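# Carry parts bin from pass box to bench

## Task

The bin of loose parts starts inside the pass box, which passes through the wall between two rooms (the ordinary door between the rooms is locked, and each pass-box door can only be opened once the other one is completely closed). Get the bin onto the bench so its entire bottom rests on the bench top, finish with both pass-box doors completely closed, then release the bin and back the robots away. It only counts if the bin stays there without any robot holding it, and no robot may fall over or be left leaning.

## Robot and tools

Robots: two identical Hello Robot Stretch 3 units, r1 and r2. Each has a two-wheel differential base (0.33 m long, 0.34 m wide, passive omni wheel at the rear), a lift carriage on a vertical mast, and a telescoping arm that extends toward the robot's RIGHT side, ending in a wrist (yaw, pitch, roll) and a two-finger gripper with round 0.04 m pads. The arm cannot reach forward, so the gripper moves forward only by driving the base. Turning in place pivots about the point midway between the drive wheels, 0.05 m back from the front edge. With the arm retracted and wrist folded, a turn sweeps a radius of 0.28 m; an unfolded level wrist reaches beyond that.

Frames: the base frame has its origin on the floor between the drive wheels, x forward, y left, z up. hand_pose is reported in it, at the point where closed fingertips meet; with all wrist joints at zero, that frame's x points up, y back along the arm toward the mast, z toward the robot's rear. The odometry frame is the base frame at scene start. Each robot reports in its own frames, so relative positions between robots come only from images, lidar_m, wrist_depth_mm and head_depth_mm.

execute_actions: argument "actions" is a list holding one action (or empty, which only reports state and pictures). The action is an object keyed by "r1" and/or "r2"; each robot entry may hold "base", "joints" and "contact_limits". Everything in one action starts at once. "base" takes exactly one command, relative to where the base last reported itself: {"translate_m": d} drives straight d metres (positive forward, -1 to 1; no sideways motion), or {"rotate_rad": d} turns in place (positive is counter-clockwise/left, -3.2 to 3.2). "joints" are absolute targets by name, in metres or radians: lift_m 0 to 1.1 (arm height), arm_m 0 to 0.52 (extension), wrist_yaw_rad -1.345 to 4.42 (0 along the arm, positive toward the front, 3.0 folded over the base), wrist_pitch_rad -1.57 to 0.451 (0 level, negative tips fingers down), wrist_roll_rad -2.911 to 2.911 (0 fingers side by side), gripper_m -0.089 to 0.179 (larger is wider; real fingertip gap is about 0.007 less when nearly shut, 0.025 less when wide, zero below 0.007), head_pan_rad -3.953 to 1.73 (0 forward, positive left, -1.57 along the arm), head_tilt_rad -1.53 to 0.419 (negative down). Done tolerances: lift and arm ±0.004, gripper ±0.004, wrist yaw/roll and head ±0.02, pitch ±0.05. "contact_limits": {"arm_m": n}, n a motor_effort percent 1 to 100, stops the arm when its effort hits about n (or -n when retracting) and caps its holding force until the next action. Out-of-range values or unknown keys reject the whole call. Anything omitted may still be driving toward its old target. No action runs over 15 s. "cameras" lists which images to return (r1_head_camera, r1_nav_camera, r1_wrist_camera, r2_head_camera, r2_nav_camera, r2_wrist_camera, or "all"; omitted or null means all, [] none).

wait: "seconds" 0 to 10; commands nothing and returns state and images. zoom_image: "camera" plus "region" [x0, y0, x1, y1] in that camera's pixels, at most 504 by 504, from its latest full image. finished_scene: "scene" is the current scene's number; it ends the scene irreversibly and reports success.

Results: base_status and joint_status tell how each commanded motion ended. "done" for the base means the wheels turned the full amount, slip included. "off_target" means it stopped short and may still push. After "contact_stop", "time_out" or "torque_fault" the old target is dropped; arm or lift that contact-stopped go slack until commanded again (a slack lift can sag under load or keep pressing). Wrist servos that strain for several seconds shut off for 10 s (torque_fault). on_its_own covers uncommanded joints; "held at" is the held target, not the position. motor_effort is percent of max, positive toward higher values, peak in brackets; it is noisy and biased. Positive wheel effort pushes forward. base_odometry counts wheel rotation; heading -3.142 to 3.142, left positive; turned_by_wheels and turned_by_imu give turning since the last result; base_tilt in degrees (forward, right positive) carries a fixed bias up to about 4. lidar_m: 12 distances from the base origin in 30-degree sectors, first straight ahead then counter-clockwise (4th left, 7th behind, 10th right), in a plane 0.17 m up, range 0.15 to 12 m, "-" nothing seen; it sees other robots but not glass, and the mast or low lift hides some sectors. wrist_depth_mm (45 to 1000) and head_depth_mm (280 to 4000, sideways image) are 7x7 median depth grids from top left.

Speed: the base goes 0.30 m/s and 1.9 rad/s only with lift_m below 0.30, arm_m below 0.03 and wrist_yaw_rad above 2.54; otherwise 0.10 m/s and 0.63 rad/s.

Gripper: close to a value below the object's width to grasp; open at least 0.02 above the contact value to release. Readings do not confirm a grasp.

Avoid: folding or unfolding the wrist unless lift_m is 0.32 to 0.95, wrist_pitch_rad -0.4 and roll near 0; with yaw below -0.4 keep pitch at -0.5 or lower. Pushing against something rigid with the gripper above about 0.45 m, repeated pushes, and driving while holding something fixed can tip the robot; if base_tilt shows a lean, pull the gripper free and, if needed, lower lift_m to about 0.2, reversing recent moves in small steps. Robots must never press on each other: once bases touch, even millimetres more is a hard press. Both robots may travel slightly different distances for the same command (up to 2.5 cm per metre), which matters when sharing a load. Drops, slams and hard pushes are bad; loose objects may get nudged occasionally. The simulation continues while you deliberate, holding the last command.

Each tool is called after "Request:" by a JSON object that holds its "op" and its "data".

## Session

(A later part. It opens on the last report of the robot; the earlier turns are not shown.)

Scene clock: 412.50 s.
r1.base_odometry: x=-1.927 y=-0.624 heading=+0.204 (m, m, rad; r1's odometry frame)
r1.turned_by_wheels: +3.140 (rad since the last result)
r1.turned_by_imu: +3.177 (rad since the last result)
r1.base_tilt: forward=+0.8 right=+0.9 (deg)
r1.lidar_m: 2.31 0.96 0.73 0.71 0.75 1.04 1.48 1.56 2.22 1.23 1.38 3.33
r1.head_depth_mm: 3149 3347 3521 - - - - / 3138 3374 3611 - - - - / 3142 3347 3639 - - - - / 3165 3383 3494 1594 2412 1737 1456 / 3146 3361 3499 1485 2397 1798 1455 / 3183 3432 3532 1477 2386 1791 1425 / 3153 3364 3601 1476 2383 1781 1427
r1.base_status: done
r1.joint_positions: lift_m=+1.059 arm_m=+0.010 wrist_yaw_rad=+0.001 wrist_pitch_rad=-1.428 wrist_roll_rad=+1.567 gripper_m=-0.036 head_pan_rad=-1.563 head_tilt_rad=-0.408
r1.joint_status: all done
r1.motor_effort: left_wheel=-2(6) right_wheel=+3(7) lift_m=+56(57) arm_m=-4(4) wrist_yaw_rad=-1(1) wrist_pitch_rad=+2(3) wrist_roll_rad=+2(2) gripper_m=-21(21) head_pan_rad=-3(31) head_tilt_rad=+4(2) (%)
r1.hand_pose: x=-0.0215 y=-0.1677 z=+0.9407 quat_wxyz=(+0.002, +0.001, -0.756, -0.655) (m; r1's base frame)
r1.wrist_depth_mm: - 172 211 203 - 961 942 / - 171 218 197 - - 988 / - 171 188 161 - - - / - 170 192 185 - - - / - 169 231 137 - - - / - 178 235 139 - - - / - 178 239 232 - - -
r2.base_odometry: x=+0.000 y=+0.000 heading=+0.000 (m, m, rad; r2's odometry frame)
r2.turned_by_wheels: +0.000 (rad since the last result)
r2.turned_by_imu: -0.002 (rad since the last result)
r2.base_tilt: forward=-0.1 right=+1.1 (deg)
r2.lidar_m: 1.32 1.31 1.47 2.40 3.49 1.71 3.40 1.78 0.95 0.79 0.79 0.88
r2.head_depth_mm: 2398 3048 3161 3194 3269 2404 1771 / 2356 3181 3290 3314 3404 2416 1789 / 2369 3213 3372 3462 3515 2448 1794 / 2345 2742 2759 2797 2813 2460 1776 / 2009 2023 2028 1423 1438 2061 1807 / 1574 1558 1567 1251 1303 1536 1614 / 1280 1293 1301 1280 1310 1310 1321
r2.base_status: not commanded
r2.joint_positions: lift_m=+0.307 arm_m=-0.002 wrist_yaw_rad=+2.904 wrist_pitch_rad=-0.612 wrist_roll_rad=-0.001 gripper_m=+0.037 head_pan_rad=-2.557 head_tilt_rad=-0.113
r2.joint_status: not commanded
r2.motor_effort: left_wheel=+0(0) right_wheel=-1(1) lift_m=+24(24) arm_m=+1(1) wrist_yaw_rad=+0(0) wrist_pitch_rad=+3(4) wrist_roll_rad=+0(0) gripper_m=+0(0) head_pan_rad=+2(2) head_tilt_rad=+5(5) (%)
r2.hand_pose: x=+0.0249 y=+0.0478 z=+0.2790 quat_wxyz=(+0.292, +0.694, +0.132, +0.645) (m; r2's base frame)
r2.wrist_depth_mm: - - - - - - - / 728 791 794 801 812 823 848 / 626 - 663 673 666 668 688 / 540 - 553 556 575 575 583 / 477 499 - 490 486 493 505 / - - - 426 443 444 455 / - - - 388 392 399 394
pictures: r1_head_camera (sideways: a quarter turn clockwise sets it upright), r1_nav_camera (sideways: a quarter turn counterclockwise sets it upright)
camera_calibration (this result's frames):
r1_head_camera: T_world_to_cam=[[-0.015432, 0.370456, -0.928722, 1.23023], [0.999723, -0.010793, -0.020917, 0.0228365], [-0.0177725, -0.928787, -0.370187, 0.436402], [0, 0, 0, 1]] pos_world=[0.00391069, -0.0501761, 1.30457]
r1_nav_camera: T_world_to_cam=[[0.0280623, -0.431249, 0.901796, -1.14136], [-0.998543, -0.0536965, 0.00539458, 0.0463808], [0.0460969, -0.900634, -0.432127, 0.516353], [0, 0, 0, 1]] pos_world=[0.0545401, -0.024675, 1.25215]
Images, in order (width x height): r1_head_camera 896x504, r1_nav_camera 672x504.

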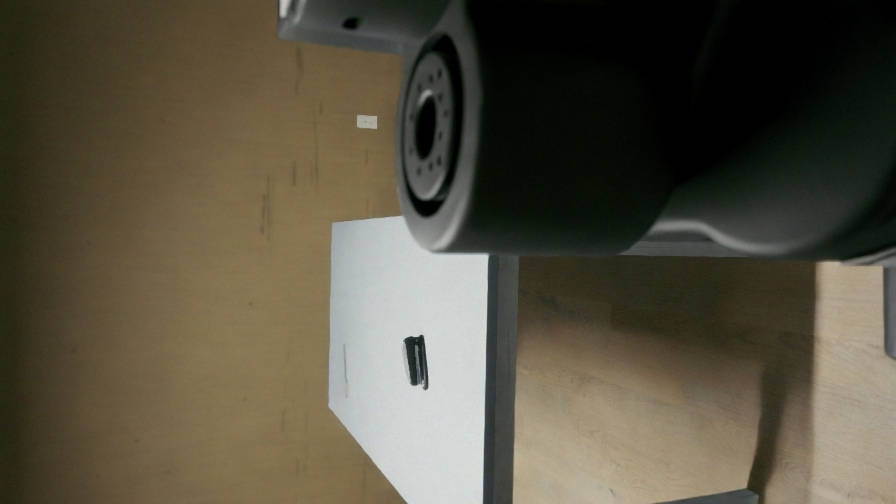

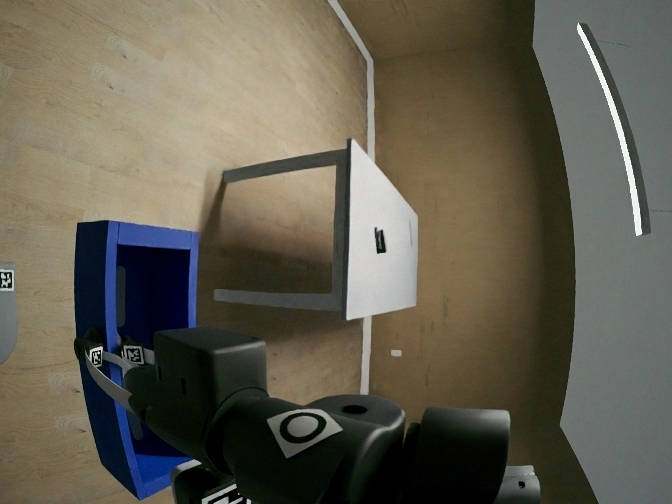

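Request:
{"op": "execute_actions", "data": {"actions": [{"r1":{"base":{"rotate_rad":-1.0}}}], "cameras": []}}

Request:
{"op": "execute_actions", "data": {"actions": [{"r1":{"base":{"translate_m":0.87}}}], "cameras": []}}

Request:
{"op": "execute_actions", "data": {"actions": [{"r1":{"base":{"rotate_rad":0.97},"joints":{"head_tilt_rad":-0.7}}}], "cameras": []}}

Request:
{"op": "execute_actions", "data": {"actions": [{"r1":{"base":{"translate_m":-0.17}}}], "cameras": ["r1_head_camera","r1_nav_camera"]}}

Scene clock: 429.80 s.
r1.base_odometry: x=-1.927 y=-0.624 heading=-0.796 (m, m, rad; r1's odometry frame)
r1.turned_by_wheels: -1.000 (rad since the last result)
r1.turned_by_imu: -1.012 (rad since the last result)
r1.base_tilt: forward=+0.8 right=+0.9 (deg)
r1.lidar_m: 1.38 3.30 2.02 0.92 0.72 0.71 0.75 1.10 1.48 1.58 2.34 1.23
r1.head_depth_mm: 1288 1361 1455 - - - - / 1359 1445 1531 - - - - / 1445 1528 1645 - - - - / 1538 1641 1757 1919 2101 1801 1449 / 1647 1763 1900 2056 2193 1789 1457 / 1768 1903 2077 2267 2350 1777 1427 / 1927 2085 2279 2489 2365 1773 1427
r1.base_status: done
r1.joint_positions: lift_m=+1.059 arm_m=+0.010 wrist_yaw_rad=+0.001 wrist_pitch_rad=-1.428 wrist_roll_rad=+1.567 gripper_m=-0.036 head_pan_rad=-1.563 head_tilt_rad=-0.408
r1.joint_status: not commanded
r1.motor_effort: left_wheel=+4(8) right_wheel=-2(5) lift_m=+56(56) arm_m=-4(4) wrist_yaw_rad=-1(0) wrist_pitch_rad=+2(2) wrist_roll_rad=+2(2) gripper_m=-20(21) head_pan_rad=-2(3) head_tilt_rad=+2(3) (%)
r1.hand_pose: x=-0.0215 y=-0.1677 z=+0.9407 quat_wxyz=(+0.002, +0.001, -0.756, -0.655) (m; r1's base frame)
r1.wrist_depth_mm: - 171 211 202 - 977 941 / - 171 216 194 - - 958 / - 171 188 161 - - - / - 170 192 185 - - - / - 170 231 137 - - - / - 178 233 140 - - - / - 177 238 233 - - -
r2.base_odometry: x=+0.000 y=+0.000 heading=+0.000 (m, m, rad; r2's odometry frame)
r2.turned_by_wheels: +0.000 (rad since the last result)
r2.turned_by_imu: -0.001 (rad since the last result)
r2.base_tilt: forward=-0.1 right=+1.1 (deg)
r2.lidar_m: 1.32 1.31 1.47 2.39 3.49 1.71 3.41 1.78 0.95 0.79 0.79 0.89
r2.head_depth_mm: 2364 3101 3094 3188 3286 2466 1761 / 2347 3123 3278 3351 3356 2444 1796 / 2350 3256 3339 3481 3516 2452 1781 / 2354 2749 2796 2802 2872 2477 1779 / 2013 2030 2014 1419 1438 2069 1785 / 1565 1572 1588 1261 1293 1547 1603 / 1291 1291 1299 1277 1300 1304 1321
r2.base_status: not commanded
r2.joint_positions: lift_m=+0.307 arm_m=-0.002 wrist_yaw_rad=+2.904 wrist_pitch_rad=-0.612 wrist_roll_rad=-0.001 gripper_m=+0.037 head_pan_rad=-2.557 head_tilt_rad=-0.113
r2.joint_status: not commanded
r2.motor_effort: left_wheel=+0(0) right_wheel=-1(1) lift_m=+24(24) arm_m=+1(0) wrist_yaw_rad=+0(0) wrist_pitch_rad=+3(3) wrist_roll_rad=+1(1) gripper_m=+0(0) head_pan_rad=+2(2) head_tilt_rad=+5(5) (%)
r2.hand_pose: x=+0.0249 y=+0.0478 z=+0.2790 quat_wxyz=(+0.292, +0.694, +0.132, +0.645) (m; r2's base frame)
r2.wrist_depth_mm: - - - - - - - / 712 794 809 793 816 831 842 / 621 - 660 654 672 670 692 / 544 - 563 567 556 576 583 / 476 489 - 493 503 503 503 / - - - 426 436 437 443 / - - - 391 396 397 401
pictures: none
No camera images: the call's "cameras" was empty. Leave "cameras" out to get every camera's image.

Scene clock: 439.73 s.
r1.base_odometry: x=-1.318 y=-1.245 heading=-0.795 (m, m, rad; r1's odometry frame)
r1.turned_by_wheels: +0.000 (rad since the last result)
r1.turned_by_imu: +0.000 (rad since the last result)
r1.base_tilt: forward=+0.8 right=+0.9 (deg)
r1.lidar_m: 3.09 2.80 2.76 1.83 1.43 1.41 1.52 2.02 1.98 0.72 0.78 0.54
r1.head_depth_mm: 1738 1825 1965 - - - - / 1845 1944 2075 - - - - / 1961 2073 2224 - - - - / 2086 2232 2404 2584 2399 1785 1450 / 2239 2412 2583 2790 2394 1723 1434 / 2393 2616 2815 2990 2405 828 976 / 2607 2813 3068 3250 985 753 1307
r1.base_status: done
r1.joint_positions: lift_m=+1.059 arm_m=+0.010 wrist_yaw_rad=+0.001 wrist_pitch_rad=-1.428 wrist_roll_rad=+1.567 gripper_m=-0.036 head_pan_rad=-1.563 head_tilt_rad=-0.408
r1.joint_status: not commanded
r1.motor_effort: left_wheel=+3(8) right_wheel=-2(2) lift_m=+57(56) arm_m=-4(3) wrist_yaw_rad=+1(0) wrist_pitch_rad=+2(2) wrist_roll_rad=+2(2) gripper_m=-20(21) head_pan_rad=-3(2) head_tilt_rad=+3(4) (%)
r1.hand_pose: x=-0.0215 y=-0.1677 z=+0.9407 quat_wxyz=(+0.002, +0.001, -0.756, -0.655) (m; r1's base frame)
r1.wrist_depth_mm: - 172 212 203 - 991 950 / - 171 217 196 - - 967 / - 171 187 162 - - 986 / - 169 192 185 - - - / - 169 232 137 - - - / 607 178 233 139 - - - / 459 178 237 233 - - -
r2.base_odometry: x=+0.000 y=+0.000 heading=+0.000 (m, m, rad; r2's odometry frame)
r2.turned_by_wheels: +0.000 (rad since the last result)
r2.turned_by_imu: -0.003 (rad since the last result)
r2.base_tilt: forward=-0.2 right=+1.2 (deg)
r2.lidar_m: 1.31 1.31 1.47 2.39 3.48 1.71 3.39 1.78 0.94 0.79 0.79 0.88
r2.head_depth_mm: 2371 3066 3110 3240 3317 2437 1785 / 2382 3164 3234 3315 3396 2430 1774 / 2392 3268 3337 3409 3493 2455 1770 / 2339 2753 2794 2819 2790 2476 1801 / 1995 2027 2009 1409 1426 2055 1802 / 1573 1572 1578 1257 1297 1536 1613 / 1289 1286 1291 1279 1308 1307 1316
r2.base_status: not commanded
r2.joint_positions: lift_m=+0.307 arm_m=-0.002 wrist_yaw_rad=+2.904 wrist_pitch_rad=-0.612 wrist_roll_rad=-0.001 gripper_m=+0.037 head_pan_rad=-2.557 head_tilt_rad=-0.113
r2.joint_status: not commanded
r2.motor_effort: left_wheel=+0(0) right_wheel=-1(1) lift_m=+24(24) arm_m=+1(1) wrist_yaw_rad=+0(0) wrist_pitch_rad=+4(3) wrist_roll_rad=+0(1) gripper_m=+0(0) head_pan_rad=+2(2) head_tilt_rad=+6(5) (%)
r2.hand_pose: x=+0.0249 y=+0.0478 z=+0.2790 quat_wxyz=(+0.292, +0.694, +0.132, +0.645) (m; r2's base frame)
r2.wrist_depth_mm: - - - - - - - / 729 812 781 811 802 838 845 / 634 - 657 660 664 686 695 / 535 - 555 555 572 583 577 / 478 483 - 494 502 503 500 / - - - 421 446 444 449 / - - - 390 390 397 399
pictures: none
No camera images: the call's "cameras" was empty. Leave "cameras" out to get every camera's image.

Scene clock: 442.27 s.
r1.base_odometry: x=-1.318 y=-1.245 heading=+0.174 (m, m, rad; r1's odometry frame)
r1.turned_by_wheels: +0.970 (rad since the last result)
r1.turned_by_imu: +0.981 (rad since the last result)
r1.base_tilt: forward=+0.8 right=+0.9 (deg)
r1.lidar_m: 2.76 1.96 1.46 1.41 1.47 2.03 1.98 0.74 0.72 0.54 0.56 2.85
r1.head_depth_mm: 2490 - - - - - 374 / 2514 - - - - - 352 / 2512 - - - - - - / 2503 1830 1162 869 742 - 287 / 2496 2670 1153 862 741 - 323 / 2514 2785 2812 926 751 377 362 / 2515 2829 2804 2103 1686 1369 305
r1.base_status: done
r1.joint_positions: lift_m=+1.059 arm_m=+0.010 wrist_yaw_rad=+0.001 wrist_pitch_rad=-1.428 wrist_roll_rad=+1.567 gripper_m=-0.036 head_pan_rad=-1.563 head_tilt_rad=-0.691
r1.joint_status: all done
r1.motor_effort: left_wheel=-2(6) right_wheel=+3(6) lift_m=+56(56) arm_m=-4(4) wrist_yaw_rad=-1(1) wrist_pitch_rad=+2(2) wrist_roll_rad=+2(2) gripper_m=-21(20) head_pan_rad=-2(2) head_tilt_rad=-3(17) (%)
r1.hand_pose: x=-0.0215 y=-0.1677 z=+0.9407 quat_wxyz=(+0.002, +0.001, -0.756, -0.655) (m; r1's base frame)
r1.wrist_depth_mm: 360 172 212 203 - - 941 / 372 172 216 194 - - 991 / 385 171 188 161 - - - / 397 170 193 185 - - - / 412 169 231 137 - - - / 428 178 234 139 - - - / - 176 237 234 - - -
r2.base_odometry: x=+0.000 y=+0.000 heading=+0.000 (m, m, rad; r2's odometry frame)
r2.turned_by_wheels: +0.000 (rad since the last result)
r2.turned_by_imu: -0.001 (rad since the last result)
r2.base_tilt: forward=-0.2 right=+1.1 (deg)
r2.lidar_m: 1.31 1.31 1.47 2.39 3.48 1.70 3.39 1.78 0.95 0.79 0.79 0.88
r2.head_depth_mm: 2417 3059 3113 3249 3248 2435 1773 / 2379 3152 3272 3351 3354 2449 1779 / 2384 3300 3339 3440 3517 2449 1793 / 2348 2756 2793 2823 2794 2438 1795 / 1994 2012 2033 1406 1425 2071 1798 / 1564 1580 1577 1262 1298 1542 1609 / 1283 1292 1294 1278 1307 1315 1325
r2.base_status: not commanded
r2.joint_positions: lift_m=+0.307 arm_m=-0.002 wrist_yaw_rad=+2.904 wrist_pitch_rad=-0.612 wrist_roll_rad=-0.001 gripper_m=+0.037 head_pan_rad=-2.557 head_tilt_rad=-0.113
r2.joint_status: not commanded
r2.motor_effort: left_wheel=+0(0) right_wheel=-1(1) lift_m=+24(24) arm_m=+1(1) wrist_yaw_rad=+0(0) wrist_pitch_rad=+4(3) wrist_roll_rad=+0(0) gripper_m=-1(0) head_pan_rad=+2(2) head_tilt_rad=+5(5) (%)
r2.hand_pose: x=+0.0249 y=+0.0478 z=+0.2790 quat_wxyz=(+0.292, +0.694, +0.132, +0.645) (m; r2's base frame)
r2.wrist_depth_mm: - - - - - - - / 737 801 793 816 791 822 826 / 630 - 653 663 681 678 679 / 543 - 559 566 568 566 581 / 478 492 - 490 498 504 507 / - - - 421 437 445 447 / - - - 398 386 405 399
pictures: none
No camera images: the call's "cameras" was empty. Leave "cameras" out to get every camera's image.

Scene clock: 444.90 s.
r1.base_odometry: x=-1.485 y=-1.274 heading=+0.174 (m, m, rad; r1's odometry frame)
r1.turned_by_wheels: +0.000 (rad since the last result)
r1.turned_by_imu: +0.000 (rad since the last result)
r1.base_tilt: forward=+0.8 right=+0.9 (deg)
r1.lidar_m: 2.93 1.97 1.46 1.41 1.48 1.87 1.81 1.90 0.61 1.37 0.59 3.00
r1.head_depth_mm: 2525 - - - - - 374 / 2519 - - - - - 351 / 2487 - - - - - - / 2503 1832 1161 866 723 - 287 / 2517 1744 1159 862 722 - 323 / 2529 2670 1148 861 743 377 362 / 2502 2803 2553 854 744 865 305
r1.base_status: done
r1.joint_positions: lift_m=+1.059 arm_m=+0.010 wrist_yaw_rad=+0.001 wrist_pitch_rad=-1.428 wrist_roll_rad=+1.567 gripper_m=-0.036 head_pan_rad=-1.563 head_tilt_rad=-0.691
r1.joint_status: not commanded
r1.motor_effort: left_wheel=-2(8) right_wheel=+3(4) lift_m=+56(56) arm_m=-3(4) wrist_yaw_rad=-2(0) wrist_pitch_rad=+2(2) wrist_roll_rad=+2(2) gripper_m=-21(21) head_pan_rad=-3(3) head_tilt_rad=-3(4) (%)
r1.hand_pose: x=-0.0215 y=-0.1677 z=+0.9407 quat_wxyz=(+0.002, +0.001, -0.756, -0.655) (m; r1's base frame)
r1.wrist_depth_mm: 361 171 211 202 - 978 950 / 373 170 216 194 - - 976 / 387 169 188 161 - - - / 399 170 193 185 - - - / 412 168 232 137 - - - / 427 177 234 139 - - - / 441 177 237 233 - - -
r2.base_odometry: x=+0.000 y=+0.000 heading=+0.000 (m, m, rad; r2's odometry frame)
r2.turned_by_wheels: +0.000 (rad since the last result)
r2.turned_by_imu: -0.001 (rad since the last result)
r2.base_tilt: forward=-0.1 right=+1.0 (deg)
r2.lidar_m: 1.31 1.31 1.47 2.39 3.50 1.70 3.39 1.78 0.95 0.79 0.79 0.88
r2.head_depth_mm: 2413 3095 3163 3190 3288 2413 1789 / 2363 3194 3337 3355 3378 2440 1777 / 2371 3331 3339 3511 3498 2440 1792 / 2358 2755 2724 2812 2829 2436 1798 / 2012 2031 2023 1414 1425 2080 1798 / 1568 1560 1584 1256 1299 1531 1606 / 1275 1289 1302 1277 1302 1310 1320
r2.base_status: not commanded
r2.joint_positions: lift_m=+0.307 arm_m=-0.002 wrist_yaw_rad=+2.904 wrist_pitch_rad=-0.612 wrist_roll_rad=-0.001 gripper_m=+0.037 head_pan_rad=-2.557 head_tilt_rad=-0.113
r2.joint_status: not commanded
r2.motor_effort: left_wheel=-1(0) right_wheel=-2(1) lift_m=+24(24) arm_m=+1(1) wrist_yaw_rad=+0(0) wrist_pitch_rad=+4(3) wrist_roll_rad=+0(0) gripper_m=-1(1) head_pan_rad=+2(2) head_tilt_rad=+5(5) (%)
r2.hand_pose: x=+0.0249 y=+0.0478 z=+0.2790 quat_wxyz=(+0.292, +0.694, +0.132, +0.645) (m; r2's base frame)
r2.wrist_depth_mm: - - - - - - - / 743 783 768 783 788 809 858 / 642 - 653 672 674 672 696 / 544 - 553 567 575 573 585 / 482 496 - 489 505 497 512 / - - - 424 440 443 444 / - - - 393 388 395 398
pictures: r1_head_camera (sideways: a quarter turn clockwise sets it upright), r1_nav_camera (sideways: a quarter turn counterclockwise sets it upright)
camera_calibration (this result's frames):
r1_head_camera: T_world_to_cam=[[-0.0172521, 0.614991, -0.788346, 1.04717], [0.999671, -0.00437225, -0.0252875, 0.0285183], [-0.0189984, -0.788522, -0.614713, 0.754573], [0, 0, 0, 1]] pos_world=[0.00389273, -0.048879, 1.2901]
r1_nav_camera: T_world_to_cam=[[0.0297963, -0.665848, 0.745492, -0.937574], [-0.998554, -0.05322, -0.0076234, 0.0633285], [0.0447511, -0.744186, -0.666471, 0.821247], [0, 0, 0, 1]] pos_world=[0.0544215, -0.0097506, 1.24677]
Images, in order (width x height): r1_head_camera 896x504, r1_nav_camera 672x504.

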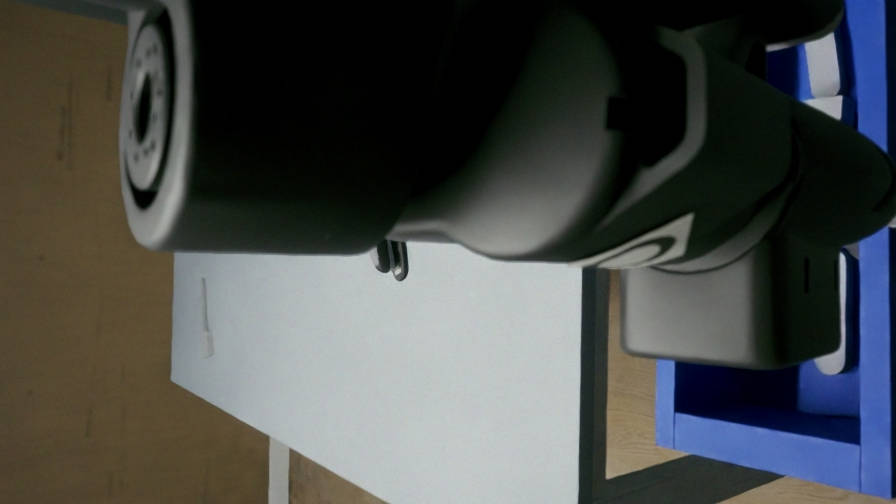

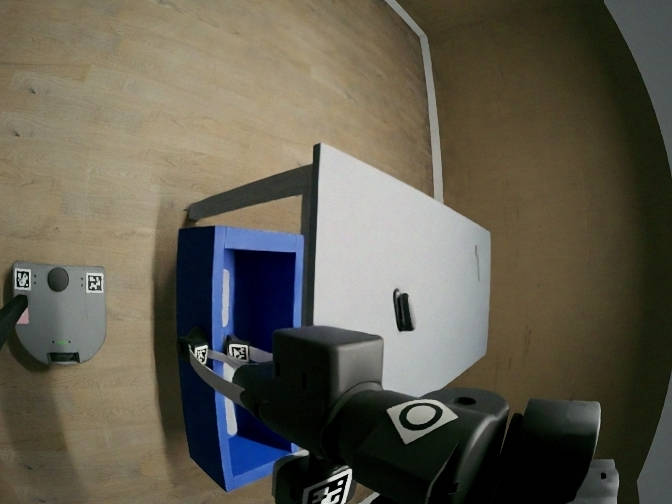

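Request:
{"op": "execute_actions", "data": {"actions": [{"r1":{"joints":{"arm_m":0.4}}}], "cameras": ["r1_head_camera","r1_nav_camera"]}}

Request:
{"op": "execute_actions", "data": {"actions": [{"r1":{"joints":{"lift_m":0.96}}}], "cameras": ["r1_head_camera","r1_wrist_camera"]}}

Scene clock: 457.07 s.
r1.base_odometry: x=-1.485 y=-1.274 heading=+0.174 (m, m, rad; r1's odometry frame)
r1.turned_by_wheels: +0.000 (rad since the last result)
r1.turned_by_imu: +0.000 (rad since the last result)
r1.base_tilt: forward=+0.8 right=+0.9 (deg)
r1.lidar_m: 2.94 1.97 1.46 1.42 1.47 1.87 1.81 1.89 0.61 1.37 0.59 3.02
r1.head_depth_mm: - 2784 2656 850 744 948 1163 / 2551 2698 1175 645 739 1350 1189 / - 1776 1168 630 737 1414 1205 / 2505 - 907 638 733 1412 1202 / 2487 1749 1153 622 731 1401 1197 / 2488 2674 1149 830 744 1404 1172 / 2493 2812 2566 856 743 944 1145
r1.base_status: not commanded
r1.joint_positions: lift_m=+1.059 arm_m=+0.400 wrist_yaw_rad=+0.000 wrist_pitch_rad=-1.428 wrist_roll_rad=+1.567 gripper_m=-0.036 head_pan_rad=-1.563 head_tilt_rad=-0.692
r1.joint_status: all done
r1.motor_effort: left_wheel=-2(1) right_wheel=+4(3) lift_m=+56(56) arm_m=+3(3) wrist_yaw_rad=+0(1) wrist_pitch_rad=+2(2) wrist_roll_rad=+2(2) gripper_m=-21(21) head_pan_rad=-2(3) head_tilt_rad=-3(3) (%)
r1.hand_pose: x=-0.0215 y=-0.5571 z=+0.9407 quat_wxyz=(+0.002, +0.001, -0.756, -0.655) (m; r1's base frame)
r1.wrist_depth_mm: 354 171 211 203 - 995 948 / 366 171 217 197 - - - / 333 170 188 191 - - - / 352 170 193 186 - - - / 412 169 230 137 - - - / 426 178 235 139 - - - / 444 178 239 232 - - -
r2.base_odometry: x=+0.000 y=+0.000 heading=+0.000 (m, m, rad; r2's odometry frame)
r2.turned_by_wheels: +0.000 (rad since the last result)
r2.turned_by_imu: -0.002 (rad since the last result)
r2.base_tilt: forward=-0.1 right=+1.0 (deg)
r2.lidar_m: 1.31 1.31 1.47 2.38 3.49 1.70 3.41 1.78 0.95 0.79 0.79 0.88
r2.head_depth_mm: 2405 3098 3124 3259 3267 2438 1761 / 2395 3192 3297 3366 3392 2452 1776 / 2377 3271 3351 3413 3531 2457 1789 / 2353 2733 2778 2801 2850 2491 1791 / 1991 2004 2023 1407 1432 2078 1800 / 1555 1589 1577 1255 1305 1530 1608 / 1279 1289 1289 1282 1309 1320 1319
r2.base_status: not commanded
r2.joint_positions: lift_m=+0.307 arm_m=-0.002 wrist_yaw_rad=+2.904 wrist_pitch_rad=-0.612 wrist_roll_rad=-0.001 gripper_m=+0.037 head_pan_rad=-2.557 head_tilt_rad=-0.113
r2.joint_status: not commanded
r2.motor_effort: left_wheel=+0(0) right_wheel=+0(0) lift_m=+24(24) arm_m=+1(1) wrist_yaw_rad=-1(0) wrist_pitch_rad=+3(3) wrist_roll_rad=+1(1) gripper_m=+0(1) head_pan_rad=+3(2) head_tilt_rad=+5(5) (%)
r2.hand_pose: x=+0.0249 y=+0.0478 z=+0.2790 quat_wxyz=(+0.292, +0.694, +0.132, +0.645) (m; r2's base frame)
r2.wrist_depth_mm: - - - - - - - / 745 797 780 787 818 826 836 / 622 - 647 668 675 696 693 / 545 - 558 565 573 569 587 / 470 491 - 496 503 500 500 / - - - 435 445 443 449 / - - - 393 397 397 402
pictures: r1_head_camera (sideways: a quarter turn clockwise sets it upright), r1_nav_camera (sideways: a quarter turn counterclockwise sets it upright)
camera_calibration (this result's frames):
r1_head_camera: T_world_to_cam=[[-0.0172537, 0.615222, -0.788165, 1.04694], [0.999671, -0.00436507, -0.0252911, 0.0285229], [-0.019, -0.788342, -0.614944, 0.754874], [0, 0, 0, 1]] pos_world=[0.00389269, -0.0488756, 1.29009]
r1_nav_camera: T_world_to_cam=[[0.0297979, -0.666067, 0.745296, -0.937319], [-0.998554, -0.0532175, -0.00763676, 0.0633459], [0.0447494, -0.743991, -0.66669, 0.821531], [0, 0, 0, 1]] pos_world=[0.0544213, -0.00973444, 1.24677]
Images, in order (width x height): r1_head_camera 896x504, r1_nav_camera 672x504.

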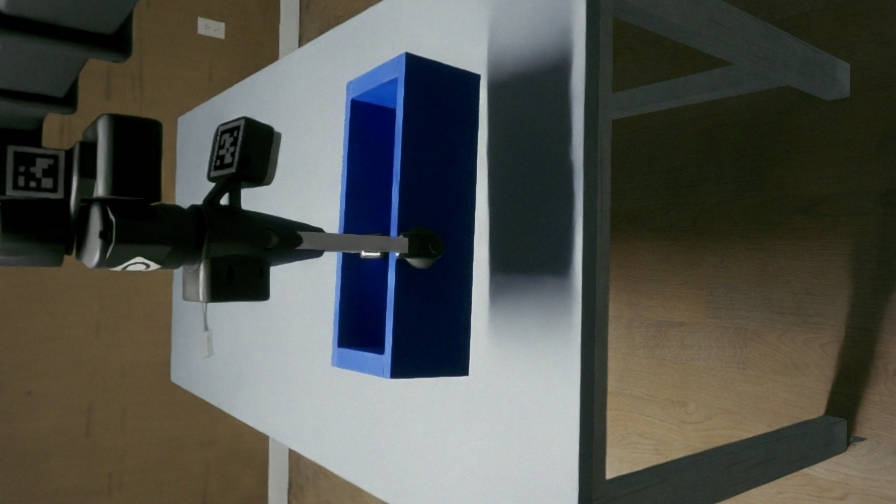

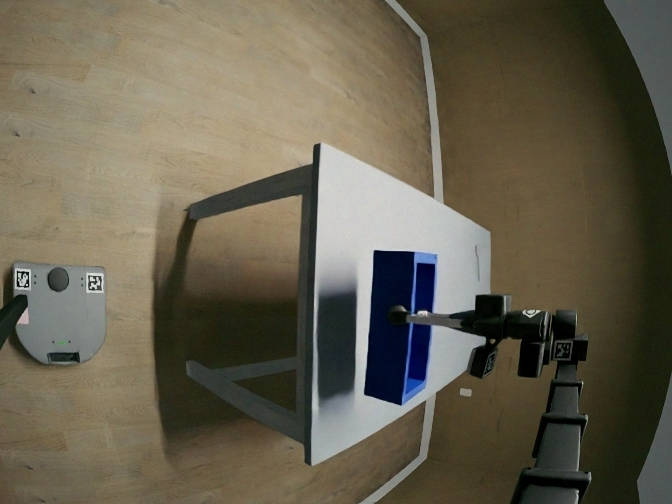

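Scene clock: 458.80 s.
r1.base_odometry: x=-1.485 y=-1.274 heading=+0.174 (m, m, rad; r1's odometry frame)
r1.turned_by_wheels: +0.000 (rad since the last result)
r1.turned_by_imu: +0.000 (rad since the last result)
r1.base_tilt: forward=+0.8 right=+0.9 (deg)
r1.lidar_m: 2.93 1.97 1.46 1.42 1.48 1.86 1.82 1.90 0.62 1.36 0.59 3.02
r1.head_depth_mm: 2492 2746 - 880 744 949 1165 / 2501 2680 1120 769 711 1348 1184 / 2490 - - 764 704 1415 1209 / 2510 2674 - 761 701 1407 1200 / 2513 1746 1157 742 699 1404 1200 / 2487 2668 1147 859 729 1403 1174 / 2528 2794 2548 855 744 946 1143
r1.base_status: not commanded
r1.joint_positions: lift_m=+0.961 arm_m=+0.400 wrist_yaw_rad=+0.000 wrist_pitch_rad=-1.428 wrist_roll_rad=+1.567 gripper_m=-0.036 head_pan_rad=-1.563 head_tilt_rad=-0.692
r1.joint_status: all done
r1.motor_effort: left_wheel=-1(2) right_wheel=+3(3) lift_m=+20(50) arm_m=+3(3) wrist_yaw_rad=+0(1) wrist_pitch_rad=+2(2) wrist_roll_rad=+2(2) gripper_m=-21(21) head_pan_rad=-2(2) head_tilt_rad=-2(2) (%)
r1.hand_pose: x=-0.0215 y=-0.5571 z=+0.8421 quat_wxyz=(+0.002, +0.001, -0.756, -0.655) (m; r1's base frame)
r1.wrist_depth_mm: 246 172 210 203 217 877 857 / 256 171 216 197 927 918 - / 264 171 188 191 961 964 - / 272 170 192 185 997 969 924 / 285 168 232 136 - - 958 / 296 177 235 140 - - 972 / 307 177 239 232 264 - -
r2.base_odometry: x=+0.000 y=+0.000 heading=+0.000 (m, m, rad; r2's odometry frame)
r2.turned_by_wheels: +0.000 (rad since the last result)
r2.turned_by_imu: +0.000 (rad since the last result)
r2.base_tilt: forward=-0.3 right=+1.1 (deg)
r2.lidar_m: 1.32 1.31 1.47 2.39 3.47 1.71 3.41 1.78 0.95 0.79 0.79 0.89
r2.head_depth_mm: 2367 3089 3145 3211 3303 2424 1768 / 2374 3190 3199 3351 3350 2448 1777 / 2354 3330 3361 3403 3514 2429 1778 / 2369 2765 2724 2790 2809 2469 1781 / 2001 2013 2026 1420 1431 2078 1805 / 1564 1562 1571 1260 1298 1544 1617 / 1290 1296 1290 1286 1308 1305 1320
r2.base_status: not commanded
r2.joint_positions: lift_m=+0.307 arm_m=-0.002 wrist_yaw_rad=+2.904 wrist_pitch_rad=-0.612 wrist_roll_rad=-0.001 gripper_m=+0.037 head_pan_rad=-2.557 head_tilt_rad=-0.113
r2.joint_status: not commanded
r2.motor_effort: left_wheel=+0(0) right_wheel=-1(1) lift_m=+24(24) arm_m=+1(0) wrist_yaw_rad=+0(0) wrist_pitch_rad=+3(3) wrist_roll_rad=+1(0) gripper_m=+0(0) head_pan_rad=+2(2) head_tilt_rad=+5(5) (%)
r2.hand_pose: x=+0.0249 y=+0.0478 z=+0.2790 quat_wxyz=(+0.292, +0.694, +0.132, +0.645) (m; r2's base frame)
r2.wrist_depth_mm: - - - - - - - / 729 813 783 789 823 820 836 / 634 - 649 664 667 665 695 / 546 - 549 570 562 578 586 / 482 496 - 499 497 499 498 / - - - 424 438 439 449 / - - - 389 389 398 396
pictures: r1_head_camera (sideways: a quarter turn clockwise sets it upright), r1_wrist_camera
camera_calibration (this result's frames):
r1_head_camera: T_world_to_cam=[[-0.0172536, 0.615222, -0.788165, 1.04694], [0.999671, -0.00436531, -0.0252911, 0.0285229], [-0.0190002, -0.788342, -0.614944, 0.754873], [0, 0, 0, 1]] pos_world=[0.00389268, -0.0488756, 1.29009]
r1_wrist_camera: T_world_to_cam=[[0.0223579, 0.988885, -0.146991, 0.676836], [0.983656, 0.00451643, 0.180002, -0.0924382], [0.178665, -0.148613, -0.972622, 0.902255], [0, 0, 0, 1]] pos_world=[-0.0854071, -0.534809, 0.993681]
Images, in order (width x height): r1_head_camera 896x504, r1_wrist_camera 644x364.

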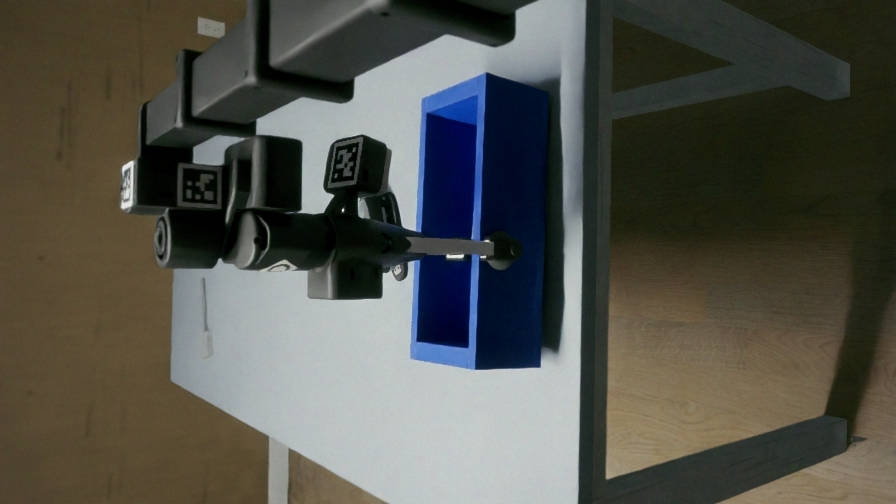

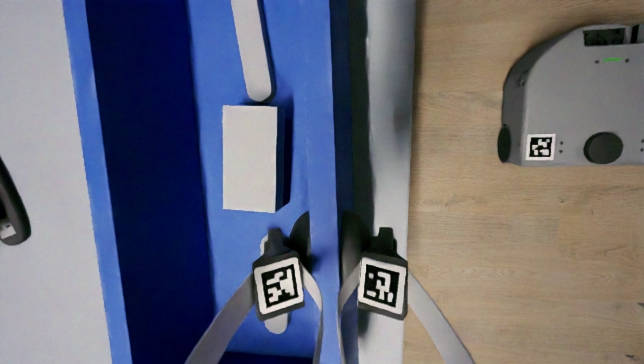

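Request:
{"op": "execute_actions", "data": {"actions": [{"r1":{"joints":{"lift_m":0.975,"arm_m":0.45}}}], "cameras": []}}

Request:
{"op": "execute_actions", "data": {"actions": [{"r1":{"joints":{"lift_m":0.945}}}], "cameras": ["r1_head_camera","r1_wrist_camera"]}}

Scene clock: 464.77 s.
r1.base_odometry: x=-1.485 y=-1.274 heading=+0.174 (m, m, rad; r1's odometry frame)
r1.turned_by_wheels: +0.000 (rad since the last result)
r1.turned_by_imu: +0.000 (rad since the last result)
r1.base_tilt: forward=+0.8 right=+0.9 (deg)
r1.lidar_m: 2.92 1.96 1.46 1.42 1.48 1.87 1.81 1.89 0.61 1.36 0.59 3.01
r1.head_depth_mm: 2499 2735 - 846 741 948 1162 / 2477 - 1126 750 740 1352 1183 / 2472 - 1143 741 737 1419 1210 / 2493 - - 737 734 1405 1201 / 2515 1746 1151 717 731 1407 1200 / 2498 2651 1147 860 742 1406 1177 / 2511 2807 2548 851 743 944 1144
r1.base_status: not commanded
r1.joint_positions: lift_m=+0.974 arm_m=+0.450 wrist_yaw_rad=+0.000 wrist_pitch_rad=-1.428 wrist_roll_rad=+1.567 gripper_m=-0.036 head_pan_rad=-1.563 head_tilt_rad=-0.692
r1.joint_status: all done
r1.motor_effort: left_wheel=-2(2) right_wheel=+3(3) lift_m=+57(56) arm_m=+3(3) wrist_yaw_rad=+0(1) wrist_pitch_rad=+2(2) wrist_roll_rad=+2(2) gripper_m=-21(21) head_pan_rad=-3(3) head_tilt_rad=-2(2) (%)
r1.hand_pose: x=-0.0215 y=-0.6071 z=+0.8557 quat_wxyz=(+0.002, +0.001, -0.756, -0.655) (m; r1's base frame)
r1.wrist_depth_mm: 259 171 211 203 226 901 874 / 270 171 216 197 231 928 - / 274 170 188 191 239 931 - / 278 169 192 185 247 - 950 / 287 169 230 137 252 989 963 / 313 178 235 139 259 - - / 325 177 239 233 271 - -
r2.base_odometry: x=+0.000 y=+0.000 heading=+0.000 (m, m, rad; r2's odometry frame)
r2.turned_by_wheels: +0.000 (rad since the last result)
r2.turned_by_imu: -0.001 (rad since the last result)
r2.base_tilt: forward=-0.1 right=+1.0 (deg)
r2.lidar_m: 1.31 1.31 1.47 2.39 3.47 1.70 3.41 1.78 0.95 0.79 0.79 0.88
r2.head_depth_mm: 2391 3040 3173 3262 3329 2415 1765 / 2397 3125 3281 3344 3406 2424 1774 / 2352 3266 3381 3469 3500 2433 1793 / 2340 2734 2725 2779 2855 2447 1791 / 2026 2022 2026 1414 1434 2079 1787 / 1569 1581 1578 1261 1301 1522 1596 / 1295 1288 1301 1278 1301 1324 1317
r2.base_status: not commanded
r2.joint_positions: lift_m=+0.307 arm_m=-0.002 wrist_yaw_rad=+2.904 wrist_pitch_rad=-0.612 wrist_roll_rad=-0.001 gripper_m=+0.037 head_pan_rad=-2.557 head_tilt_rad=-0.113
r2.joint_status: not commanded
r2.motor_effort: left_wheel=-1(0) right_wheel=-1(2) lift_m=+24(24) arm_m=+1(2) wrist_yaw_rad=+0(0) wrist_pitch_rad=+3(3) wrist_roll_rad=+0(1) gripper_m=+0(0) head_pan_rad=+2(2) head_tilt_rad=+5(5) (%)
r2.hand_pose: x=+0.0249 y=+0.0478 z=+0.2790 quat_wxyz=(+0.292, +0.694, +0.132, +0.645) (m; r2's base frame)
r2.wrist_depth_mm: - - - - - - - / 722 777 780 810 809 836 862 / 634 - 668 639 664 684 685 / 546 - 563 561 572 571 579 / 478 493 - 498 491 497 506 / - - - 426 438 444 445 / - - - 387 387 397 402
pictures: none
No camera images: the call's "cameras" was empty. Leave "cameras" out to get every camera's image.

Scene clock: 465.83 s.
r1.base_odometry: x=-1.485 y=-1.274 heading=+0.174 (m, m, rad; r1's odometry frame)
r1.turned_by_wheels: +0.000 (rad since the last result)
r1.turned_by_imu: +0.000 (rad since the last result)
r1.base_tilt: forward=+0.8 right=+1.0 (deg)
r1.lidar_m: 2.92 1.97 1.47 1.42 1.48 1.87 1.82 1.89 0.62 1.37 0.60 3.01
r1.head_depth_mm: 2501 2802 - - 743 951 1164 / 2493 2682 1119 793 740 1351 1187 / 2508 - 1168 794 737 1412 1209 / 2506 2692 - 792 732 1413 1200 / 2504 1736 1152 762 732 1402 1200 / 2501 2680 1143 859 742 1402 1175 / 2520 2812 2594 854 743 943 1146
r1.base_status: not commanded
r1.joint_positions: lift_m=+0.946 arm_m=+0.450 wrist_yaw_rad=+0.000 wrist_pitch_rad=-1.428 wrist_roll_rad=+1.567 gripper_m=-0.036 head_pan_rad=-1.563 head_tilt_rad=-0.692
r1.joint_status: all done
r1.motor_effort: left_wheel=-1(2) right_wheel=+3(3) lift_m=+19(47) arm_m=+3(3) wrist_yaw_rad=+1(0) wrist_pitch_rad=+2(2) wrist_roll_rad=+2(2) gripper_m=-21(21) head_pan_rad=-3(3) head_tilt_rad=-3(2) (%)
r1.hand_pose: x=-0.0215 y=-0.6071 z=+0.8272 quat_wxyz=(+0.002, +0.001, -0.756, -0.655) (m; r1's base frame)
r1.wrist_depth_mm: 140 172 202 197 199 853 846 / 140 171 210 203 205 201 - / 246 170 182 200 211 206 - / 253 170 189 201 217 947 929 / 261 169 228 136 224 957 947 / 277 168 235 139 228 - - / 289 179 236 233 241 - -
r2.base_odometry: x=+0.000 y=+0.000 heading=+0.000 (m, m, rad; r2's odometry frame)
r2.turned_by_wheels: +0.000 (rad since the last result)
r2.turned_by_imu: +0.000 (rad since the last result)
r2.base_tilt: forward=-0.2 right=+1.1 (deg)
r2.lidar_m: 1.32 1.31 1.47 2.38 3.47 1.71 3.41 1.78 0.95 0.79 0.79 0.88
r2.head_depth_mm: 2378 3097 3159 3236 3299 2435 1782 / 2365 3139 3218 3268 3390 2445 1777 / 2373 3192 3375 3416 3497 2472 1798 / 2325 2743 2771 2810 2816 2443 1780 / 2013 2032 2015 1421 1427 2073 1785 / 1576 1568 1589 1266 1303 1544 1627 / 1284 1289 1303 1275 1302 1321 1327
r2.base_status: not commanded
r2.joint_positions: lift_m=+0.307 arm_m=-0.002 wrist_yaw_rad=+2.904 wrist_pitch_rad=-0.612 wrist_roll_rad=-0.001 gripper_m=+0.037 head_pan_rad=-2.557 head_tilt_rad=-0.113
r2.joint_status: not commanded
r2.motor_effort: left_wheel=+0(0) right_wheel=-1(0) lift_m=+24(24) arm_m=+1(1) wrist_yaw_rad=+0(0) wrist_pitch_rad=+4(3) wrist_roll_rad=+1(1) gripper_m=+0(0) head_pan_rad=+2(2) head_tilt_rad=+5(5) (%)
r2.hand_pose: x=+0.0249 y=+0.0478 z=+0.2790 quat_wxyz=(+0.292, +0.694, +0.132, +0.645) (m; r2's base frame)
r2.wrist_depth_mm: - - - - - - - / 725 796 787 797 809 832 824 / 635 - 654 658 669 664 682 / 535 - 562 557 578 580 574 / 474 491 - 497 488 506 505 / - - - 419 441 442 443 / - - - 388 390 400 399
pictures: r1_head_camera (sideways: a quarter turn clockwise sets it upright), r1_wrist_camera
camera_calibration (this result's frames):
r1_head_camera: T_world_to_cam=[[-0.0172537, 0.615222, -0.788165, 1.04694], [0.999671, -0.00436508, -0.025291, 0.0285229], [-0.019, -0.788342, -0.614944, 0.754873], [0, 0, 0, 1]] pos_world=[0.00389269, -0.0488756, 1.29009]
r1_wrist_camera: T_world_to_cam=[[0.0223579, 0.988895, -0.146922, 0.724015], [0.983656, 0.00450393, 0.180003, -0.0895271], [0.178665, -0.148545, -0.972632, 0.880324], [0, 0, 0, 1]] pos_world=[-0.0854071, -0.584804, 0.978721]
Images, in order (width x height): r1_head_camera 896x504, r1_wrist_camera 644x364.

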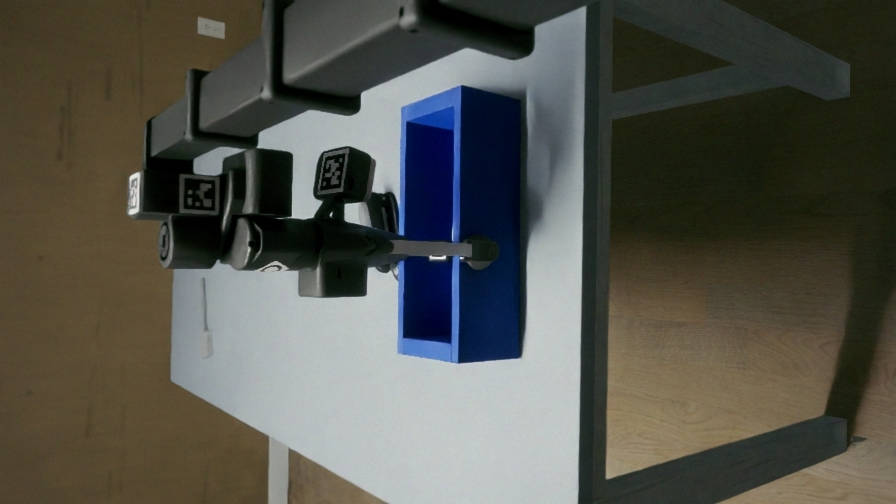

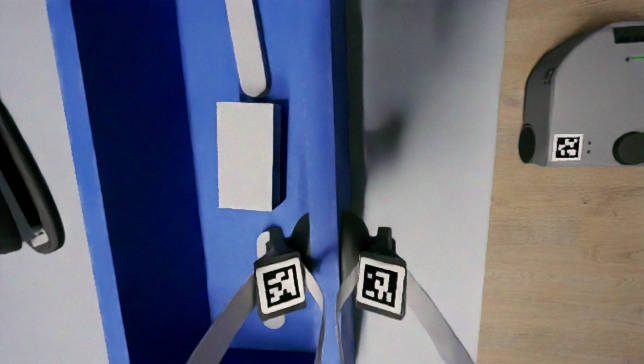

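Request:
{"op": "execute_actions", "data": {"actions": [{"r1":{"joints":{"gripper_m":0.06}}}], "cameras": []}}

Request:
{"op": "execute_actions", "data": {"actions": [{"r1":{"joints":{"lift_m":1.06}}}], "cameras": []}}

Request:
{"op": "execute_actions", "data": {"actions": [{"r1":{"joints":{"arm_m":0.0,"gripper_m":0.0}}}], "cameras": ["r1_head_camera","r1_nav_camera"]}}

Scene clock: 472.00 s.
r1.base_odometry: x=-1.485 y=-1.274 heading=+0.174 (m, m, rad; r1's odometry frame)
r1.turned_by_wheels: +0.000 (rad since the last result)
r1.turned_by_imu: +0.000 (rad since the last result)
r1.base_tilt: forward=+0.8 right=+0.9 (deg)
r1.lidar_m: 2.93 1.97 1.46 1.42 1.48 1.87 1.82 1.89 0.62 1.37 0.59 3.01
r1.head_depth_mm: 2494 2799 - - 743 949 1168 / 2522 2693 1124 792 740 1352 1190 / 2506 - 1169 794 737 1414 1206 / 2517 2676 - 791 733 1416 1203 / 2497 1744 1158 772 731 1405 1205 / 2500 2668 1147 859 743 1402 1175 / 2516 2818 2535 855 743 944 1145
r1.base_status: not commanded
r1.joint_positions: lift_m=+0.946 arm_m=+0.450 wrist_yaw_rad=+0.000 wrist_pitch_rad=-1.421 wrist_roll_rad=+1.567 gripper_m=+0.060 head_pan_rad=-1.563 head_tilt_rad=-0.692
r1.joint_status: all done
r1.motor_effort: left_wheel=-1(1) right_wheel=+2(3) lift_m=+19(19) arm_m=+3(3) wrist_yaw_rad=-1(1) wrist_pitch_rad=+1(2) wrist_roll_rad=+2(2) gripper_m=+0(80) head_pan_rad=-3(3) head_tilt_rad=-3(3) (%)
r1.hand_pose: x=-0.0215 y=-0.6087 z=+0.8272 quat_wxyz=(+0.002, +0.001, -0.758, -0.653) (m; r1's base frame)
r1.wrist_depth_mm: 139 170 205 193 198 196 842 / 240 169 212 185 205 202 - / 249 168 186 190 210 207 - / 255 167 192 199 217 944 933 / 264 167 231 218 222 987 945 / 280 176 - 224 235 - 969 / 292 175 243 231 239 - 990
r2.base_odometry: x=+0.000 y=+0.000 heading=+0.000 (m, m, rad; r2's odometry frame)
r2.turned_by_wheels: +0.000 (rad since the last result)
r2.turned_by_imu: -0.001 (rad since the last result)
r2.base_tilt: forward=-0.1 right=+1.0 (deg)
r2.lidar_m: 1.32 1.31 1.47 2.39 3.48 1.71 3.40 1.78 0.95 0.79 0.79 0.88
r2.head_depth_mm: 2390 3064 3121 3240 3339 2418 1774 / 2386 3170 3217 3311 3356 2440 1777 / 2326 3269 3343 3436 3526 2469 1808 / 2339 2737 2767 2844 2780 2480 1797 / 2024 2025 2019 1422 1434 2065 1799 / 1567 1587 1584 1255 1299 1529 1614 / 1294 1292 1294 1279 1312 1317 1319
r2.base_status: not commanded
r2.joint_positions: lift_m=+0.307 arm_m=-0.002 wrist_yaw_rad=+2.904 wrist_pitch_rad=-0.612 wrist_roll_rad=-0.001 gripper_m=+0.037 head_pan_rad=-2.557 head_tilt_rad=-0.113
r2.joint_status: not commanded
r2.motor_effort: left_wheel=+0(0) right_wheel=-1(0) lift_m=+24(24) arm_m=+0(0) wrist_yaw_rad=+0(0) wrist_pitch_rad=+3(4) wrist_roll_rad=+0(1) gripper_m=+0(0) head_pan_rad=+2(2) head_tilt_rad=+5(5) (%)
r2.hand_pose: x=+0.0249 y=+0.0478 z=+0.2790 quat_wxyz=(+0.292, +0.694, +0.132, +0.645) (m; r2's base frame)
r2.wrist_depth_mm: - - - - - - - / 723 780 790 792 768 852 841 / 647 - 651 670 665 682 692 / 548 - 559 569 567 568 578 / 481 495 - 483 505 506 501 / - - - 427 438 444 451 / - - - 395 389 391 399
pictures: none
No camera images: the call's "cameras" was empty. Leave "cameras" out to get every camera's image.

Scene clock: 473.87 s.
r1.base_odometry: x=-1.485 y=-1.274 heading=+0.174 (m, m, rad; r1's odometry frame)
r1.turned_by_wheels: +0.000 (rad since the last result)
r1.turned_by_imu: +0.000 (rad since the last result)
r1.base_tilt: forward=+0.8 right=+0.9 (deg)
r1.lidar_m: 2.93 1.97 1.46 1.42 1.48 1.87 1.82 1.89 0.61 1.37 0.59 3.02
r1.head_depth_mm: - 2796 2639 880 744 949 1164 / 2568 2676 1179 793 740 1352 1184 / - 2737 1172 795 736 1411 1207 / 2521 - 1157 766 734 1412 1205 / 2504 1748 1157 771 731 1406 1205 / 2501 2661 1142 858 743 1404 1174 / 2481 2811 2571 854 743 945 1143
r1.base_status: not commanded
r1.joint_positions: lift_m=+1.059 arm_m=+0.450 wrist_yaw_rad=+0.000 wrist_pitch_rad=-1.421 wrist_roll_rad=+1.567 gripper_m=+0.060 head_pan_rad=-1.563 head_tilt_rad=-0.692
r1.joint_status: all done
r1.motor_effort: left_wheel=-1(1) right_wheel=+3(3) lift_m=+51(51) arm_m=+3(3) wrist_yaw_rad=-1(1) wrist_pitch_rad=+0(0) wrist_roll_rad=+2(2) gripper_m=+0(0) head_pan_rad=-3(1) head_tilt_rad=-2(1) (%)
r1.hand_pose: x=-0.0215 y=-0.6088 z=+0.9410 quat_wxyz=(+0.002, +0.001, -0.758, -0.653) (m; r1's base frame)
r1.wrist_depth_mm: 360 342 281 307 302 962 932 / 371 355 306 314 313 - - / 382 361 330 298 324 - - / 398 369 337 334 333 - - / 411 394 378 343 346 - - / 428 403 - 313 360 - - / 446 430 402 283 369 - -
r2.base_odometry: x=+0.000 y=+0.000 heading=+0.000 (m, m, rad; r2's odometry frame)
r2.turned_by_wheels: +0.000 (rad since the last result)
r2.turned_by_imu: +0.000 (rad since the last result)
r2.base_tilt: forward=-0.1 right=+1.1 (deg)
r2.lidar_m: 1.31 1.31 1.46 2.39 3.46 1.71 3.39 1.78 0.95 0.79 0.79 0.88
r2.head_depth_mm: 2355 3109 3088 3188 3288 2437 1757 / 2365 3164 3278 3360 3364 2425 1787 / 2324 3262 3345 3462 3539 2437 1795 / 2333 2754 2764 2827 2841 2429 1777 / 1997 2006 2036 1412 1428 2072 1789 / 1568 1571 1571 1251 1297 1534 1611 / 1292 1294 1297 1276 1306 1305 1320
r2.base_status: not commanded
r2.joint_positions: lift_m=+0.307 arm_m=-0.002 wrist_yaw_rad=+2.904 wrist_pitch_rad=-0.612 wrist_roll_rad=-0.001 gripper_m=+0.037 head_pan_rad=-2.557 head_tilt_rad=-0.113
r2.joint_status: not commanded
r2.motor_effort: left_wheel=-1(0) right_wheel=-1(1) lift_m=+24(24) arm_m=+1(1) wrist_yaw_rad=+0(0) wrist_pitch_rad=+3(4) wrist_roll_rad=+0(1) gripper_m=+0(0) head_pan_rad=+2(2) head_tilt_rad=+5(5) (%)
r2.hand_pose: x=+0.0249 y=+0.0478 z=+0.2790 quat_wxyz=(+0.292, +0.694, +0.132, +0.645) (m; r2's base frame)
r2.wrist_depth_mm: - - - - - - - / 744 790 800 808 812 822 836 / 633 - 643 660 675 679 685 / 542 - 557 563 570 563 568 / 480 487 - 495 498 498 497 / - - - 424 438 443 447 / - - - 387 394 396 397
pictures: none
No camera images: the call's "cameras" was empty. Leave "cameras" out to get every camera's image.

Scene clock: 478.33 s.
r1.base_odometry: x=-1.485 y=-1.274 heading=+0.174 (m, m, rad; r1's odometry frame)
r1.turned_by_wheels: +0.000 (rad since the last result)
r1.turned_by_imu: +0.000 (rad since the last result)
r1.base_tilt: forward=+0.8 right=+0.9 (deg)
r1.lidar_m: 2.93 1.96 1.47 1.42 1.48 1.87 1.81 1.89 0.61 1.37 0.59 3.02
r1.head_depth_mm: 2493 - - - - - 1139 / 2508 - - - - - 1151 / 2499 - - - - - - / 2518 1907 1162 790 735 - - / 2488 1748 1156 771 730 - 1130 / 2508 2678 1151 859 746 1406 1175 / 2489 2792 2542 856 745 945 1148
r1.base_status: not commanded
r1.joint_positions: lift_m=+1.059 arm_m=+0.003 wrist_yaw_rad=+0.000 wrist_pitch_rad=-1.420 wrist_roll_rad=+1.567 gripper_m=+0.000 head_pan_rad=-1.563 head_tilt_rad=-0.692
r1.joint_status: all done
joint sent to its limit — the command would take r1.arm_m past its lower limit, so that joint was sent only as far as its limit.
r1.motor_effort: left_wheel=-1(1) right_wheel=+3(2) lift_m=+51(51) arm_m=-4(4) wrist_yaw_rad=+0(0) wrist_pitch_rad=+0(0) wrist_roll_rad=+2(2) gripper_m=-3(82) head_pan_rad=-2(3) head_tilt_rad=-2(3) (%)
r1.hand_pose: x=-0.0215 y=-0.1621 z=+0.9410 quat_wxyz=(+0.002, +0.001, -0.758, -0.652) (m; r1's base frame)
r1.wrist_depth_mm: 378 - - - - 980 966 / 388 - - - - 997 976 / 392 - - - - - 999 / 406 - - - - - - / 415 - - - - - - / 431 - - - - - - / 446 574 - - - - -
r2.base_odometry: x=+0.000 y=+0.000 heading=+0.000 (m, m, rad; r2's odometry frame)
r2.turned_by_wheels: +0.000 (rad since the last result)
r2.turned_by_imu: -0.001 (rad since the last result)
r2.base_tilt: forward=-0.1 right=+1.0 (deg)
r2.lidar_m: 1.31 1.31 1.47 2.38 3.48 1.71 3.40 1.78 0.95 0.79 0.79 0.88
r2.head_depth_mm: 2433 3080 3140 3206 3297 2425 1772 / 2374 3153 3251 3336 3390 2416 1780 / 2335 3313 3368 3420 3522 2404 1781 / 2351 2739 2814 2783 2825 2465 1797 / 1999 2005 2029 1411 1433 2074 1798 / 1559 1575 1575 1259 1288 1560 1607 / 1276 1284 1295 1279 1300 1323 1328
r2.base_status: not commanded
r2.joint_positions: lift_m=+0.307 arm_m=-0.002 wrist_yaw_rad=+2.904 wrist_pitch_rad=-0.612 wrist_roll_rad=-0.001 gripper_m=+0.037 head_pan_rad=-2.557 head_tilt_rad=-0.113
r2.joint_status: not commanded
r2.motor_effort: left_wheel=-1(1) right_wheel=+0(1) lift_m=+24(24) arm_m=+1(1) wrist_yaw_rad=+0(0) wrist_pitch_rad=+3(4) wrist_roll_rad=+0(0) gripper_m=+0(0) head_pan_rad=+2(2) head_tilt_rad=+5(5) (%)
r2.hand_pose: x=+0.0249 y=+0.0478 z=+0.2790 quat_wxyz=(+0.292, +0.694, +0.132, +0.645) (m; r2's base frame)
r2.wrist_depth_mm: - - - - - - - / 737 788 806 791 801 834 840 / 645 - 652 653 690 690 700 / 541 - 562 570 570 570 580 / 479 491 - 493 497 501 500 / - - - 424 435 442 444 / - - - 391 388 395 395
pictures: r1_head_camera (sideways: a quarter turn clockwise sets it upright), r1_nav_camera (sideways: a quarter turn counterclockwise sets it upright)
camera_calibration (this result's frames):
r1_head_camera: T_world_to_cam=[[-0.0172535, 0.615226, -0.788162, 1.04693], [0.999671, -0.00436543, -0.0252911, 0.0285229], [-0.0190004, -0.788339, -0.614948, 0.754878], [0, 0, 0, 1]] pos_world=[0.00389267, -0.0488755, 1.29009]
r1_nav_camera: T_world_to_cam=[[0.0297976, -0.666071, 0.745293, -0.937315], [-0.998554, -0.053217, -0.00763697, 0.0633461], [0.044749, -0.743988, -0.666693, 0.821536], [0, 0, 0, 1]] pos_world=[0.0544213, -0.00973421, 1.24677]
Images, in order (width x height): r1_head_camera 896x504, r1_nav_camera 672x504.

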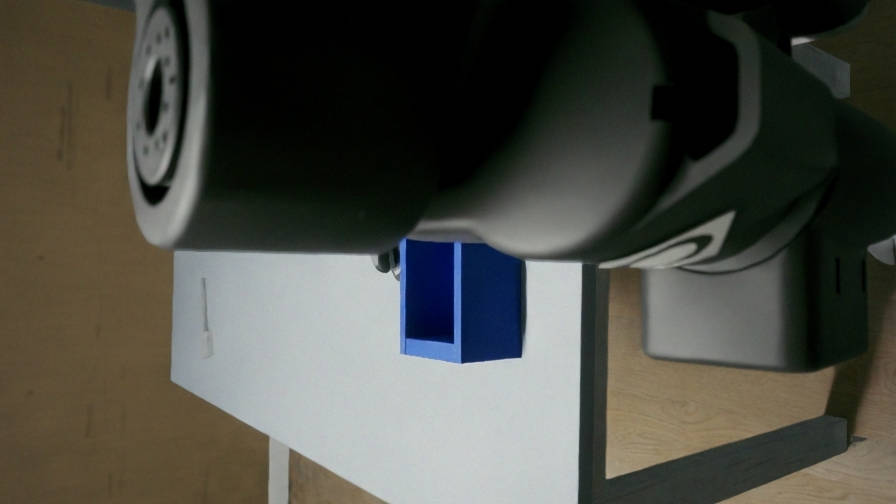

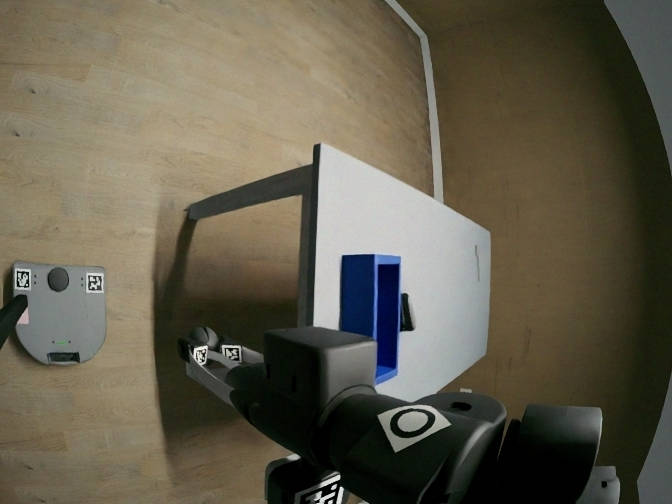

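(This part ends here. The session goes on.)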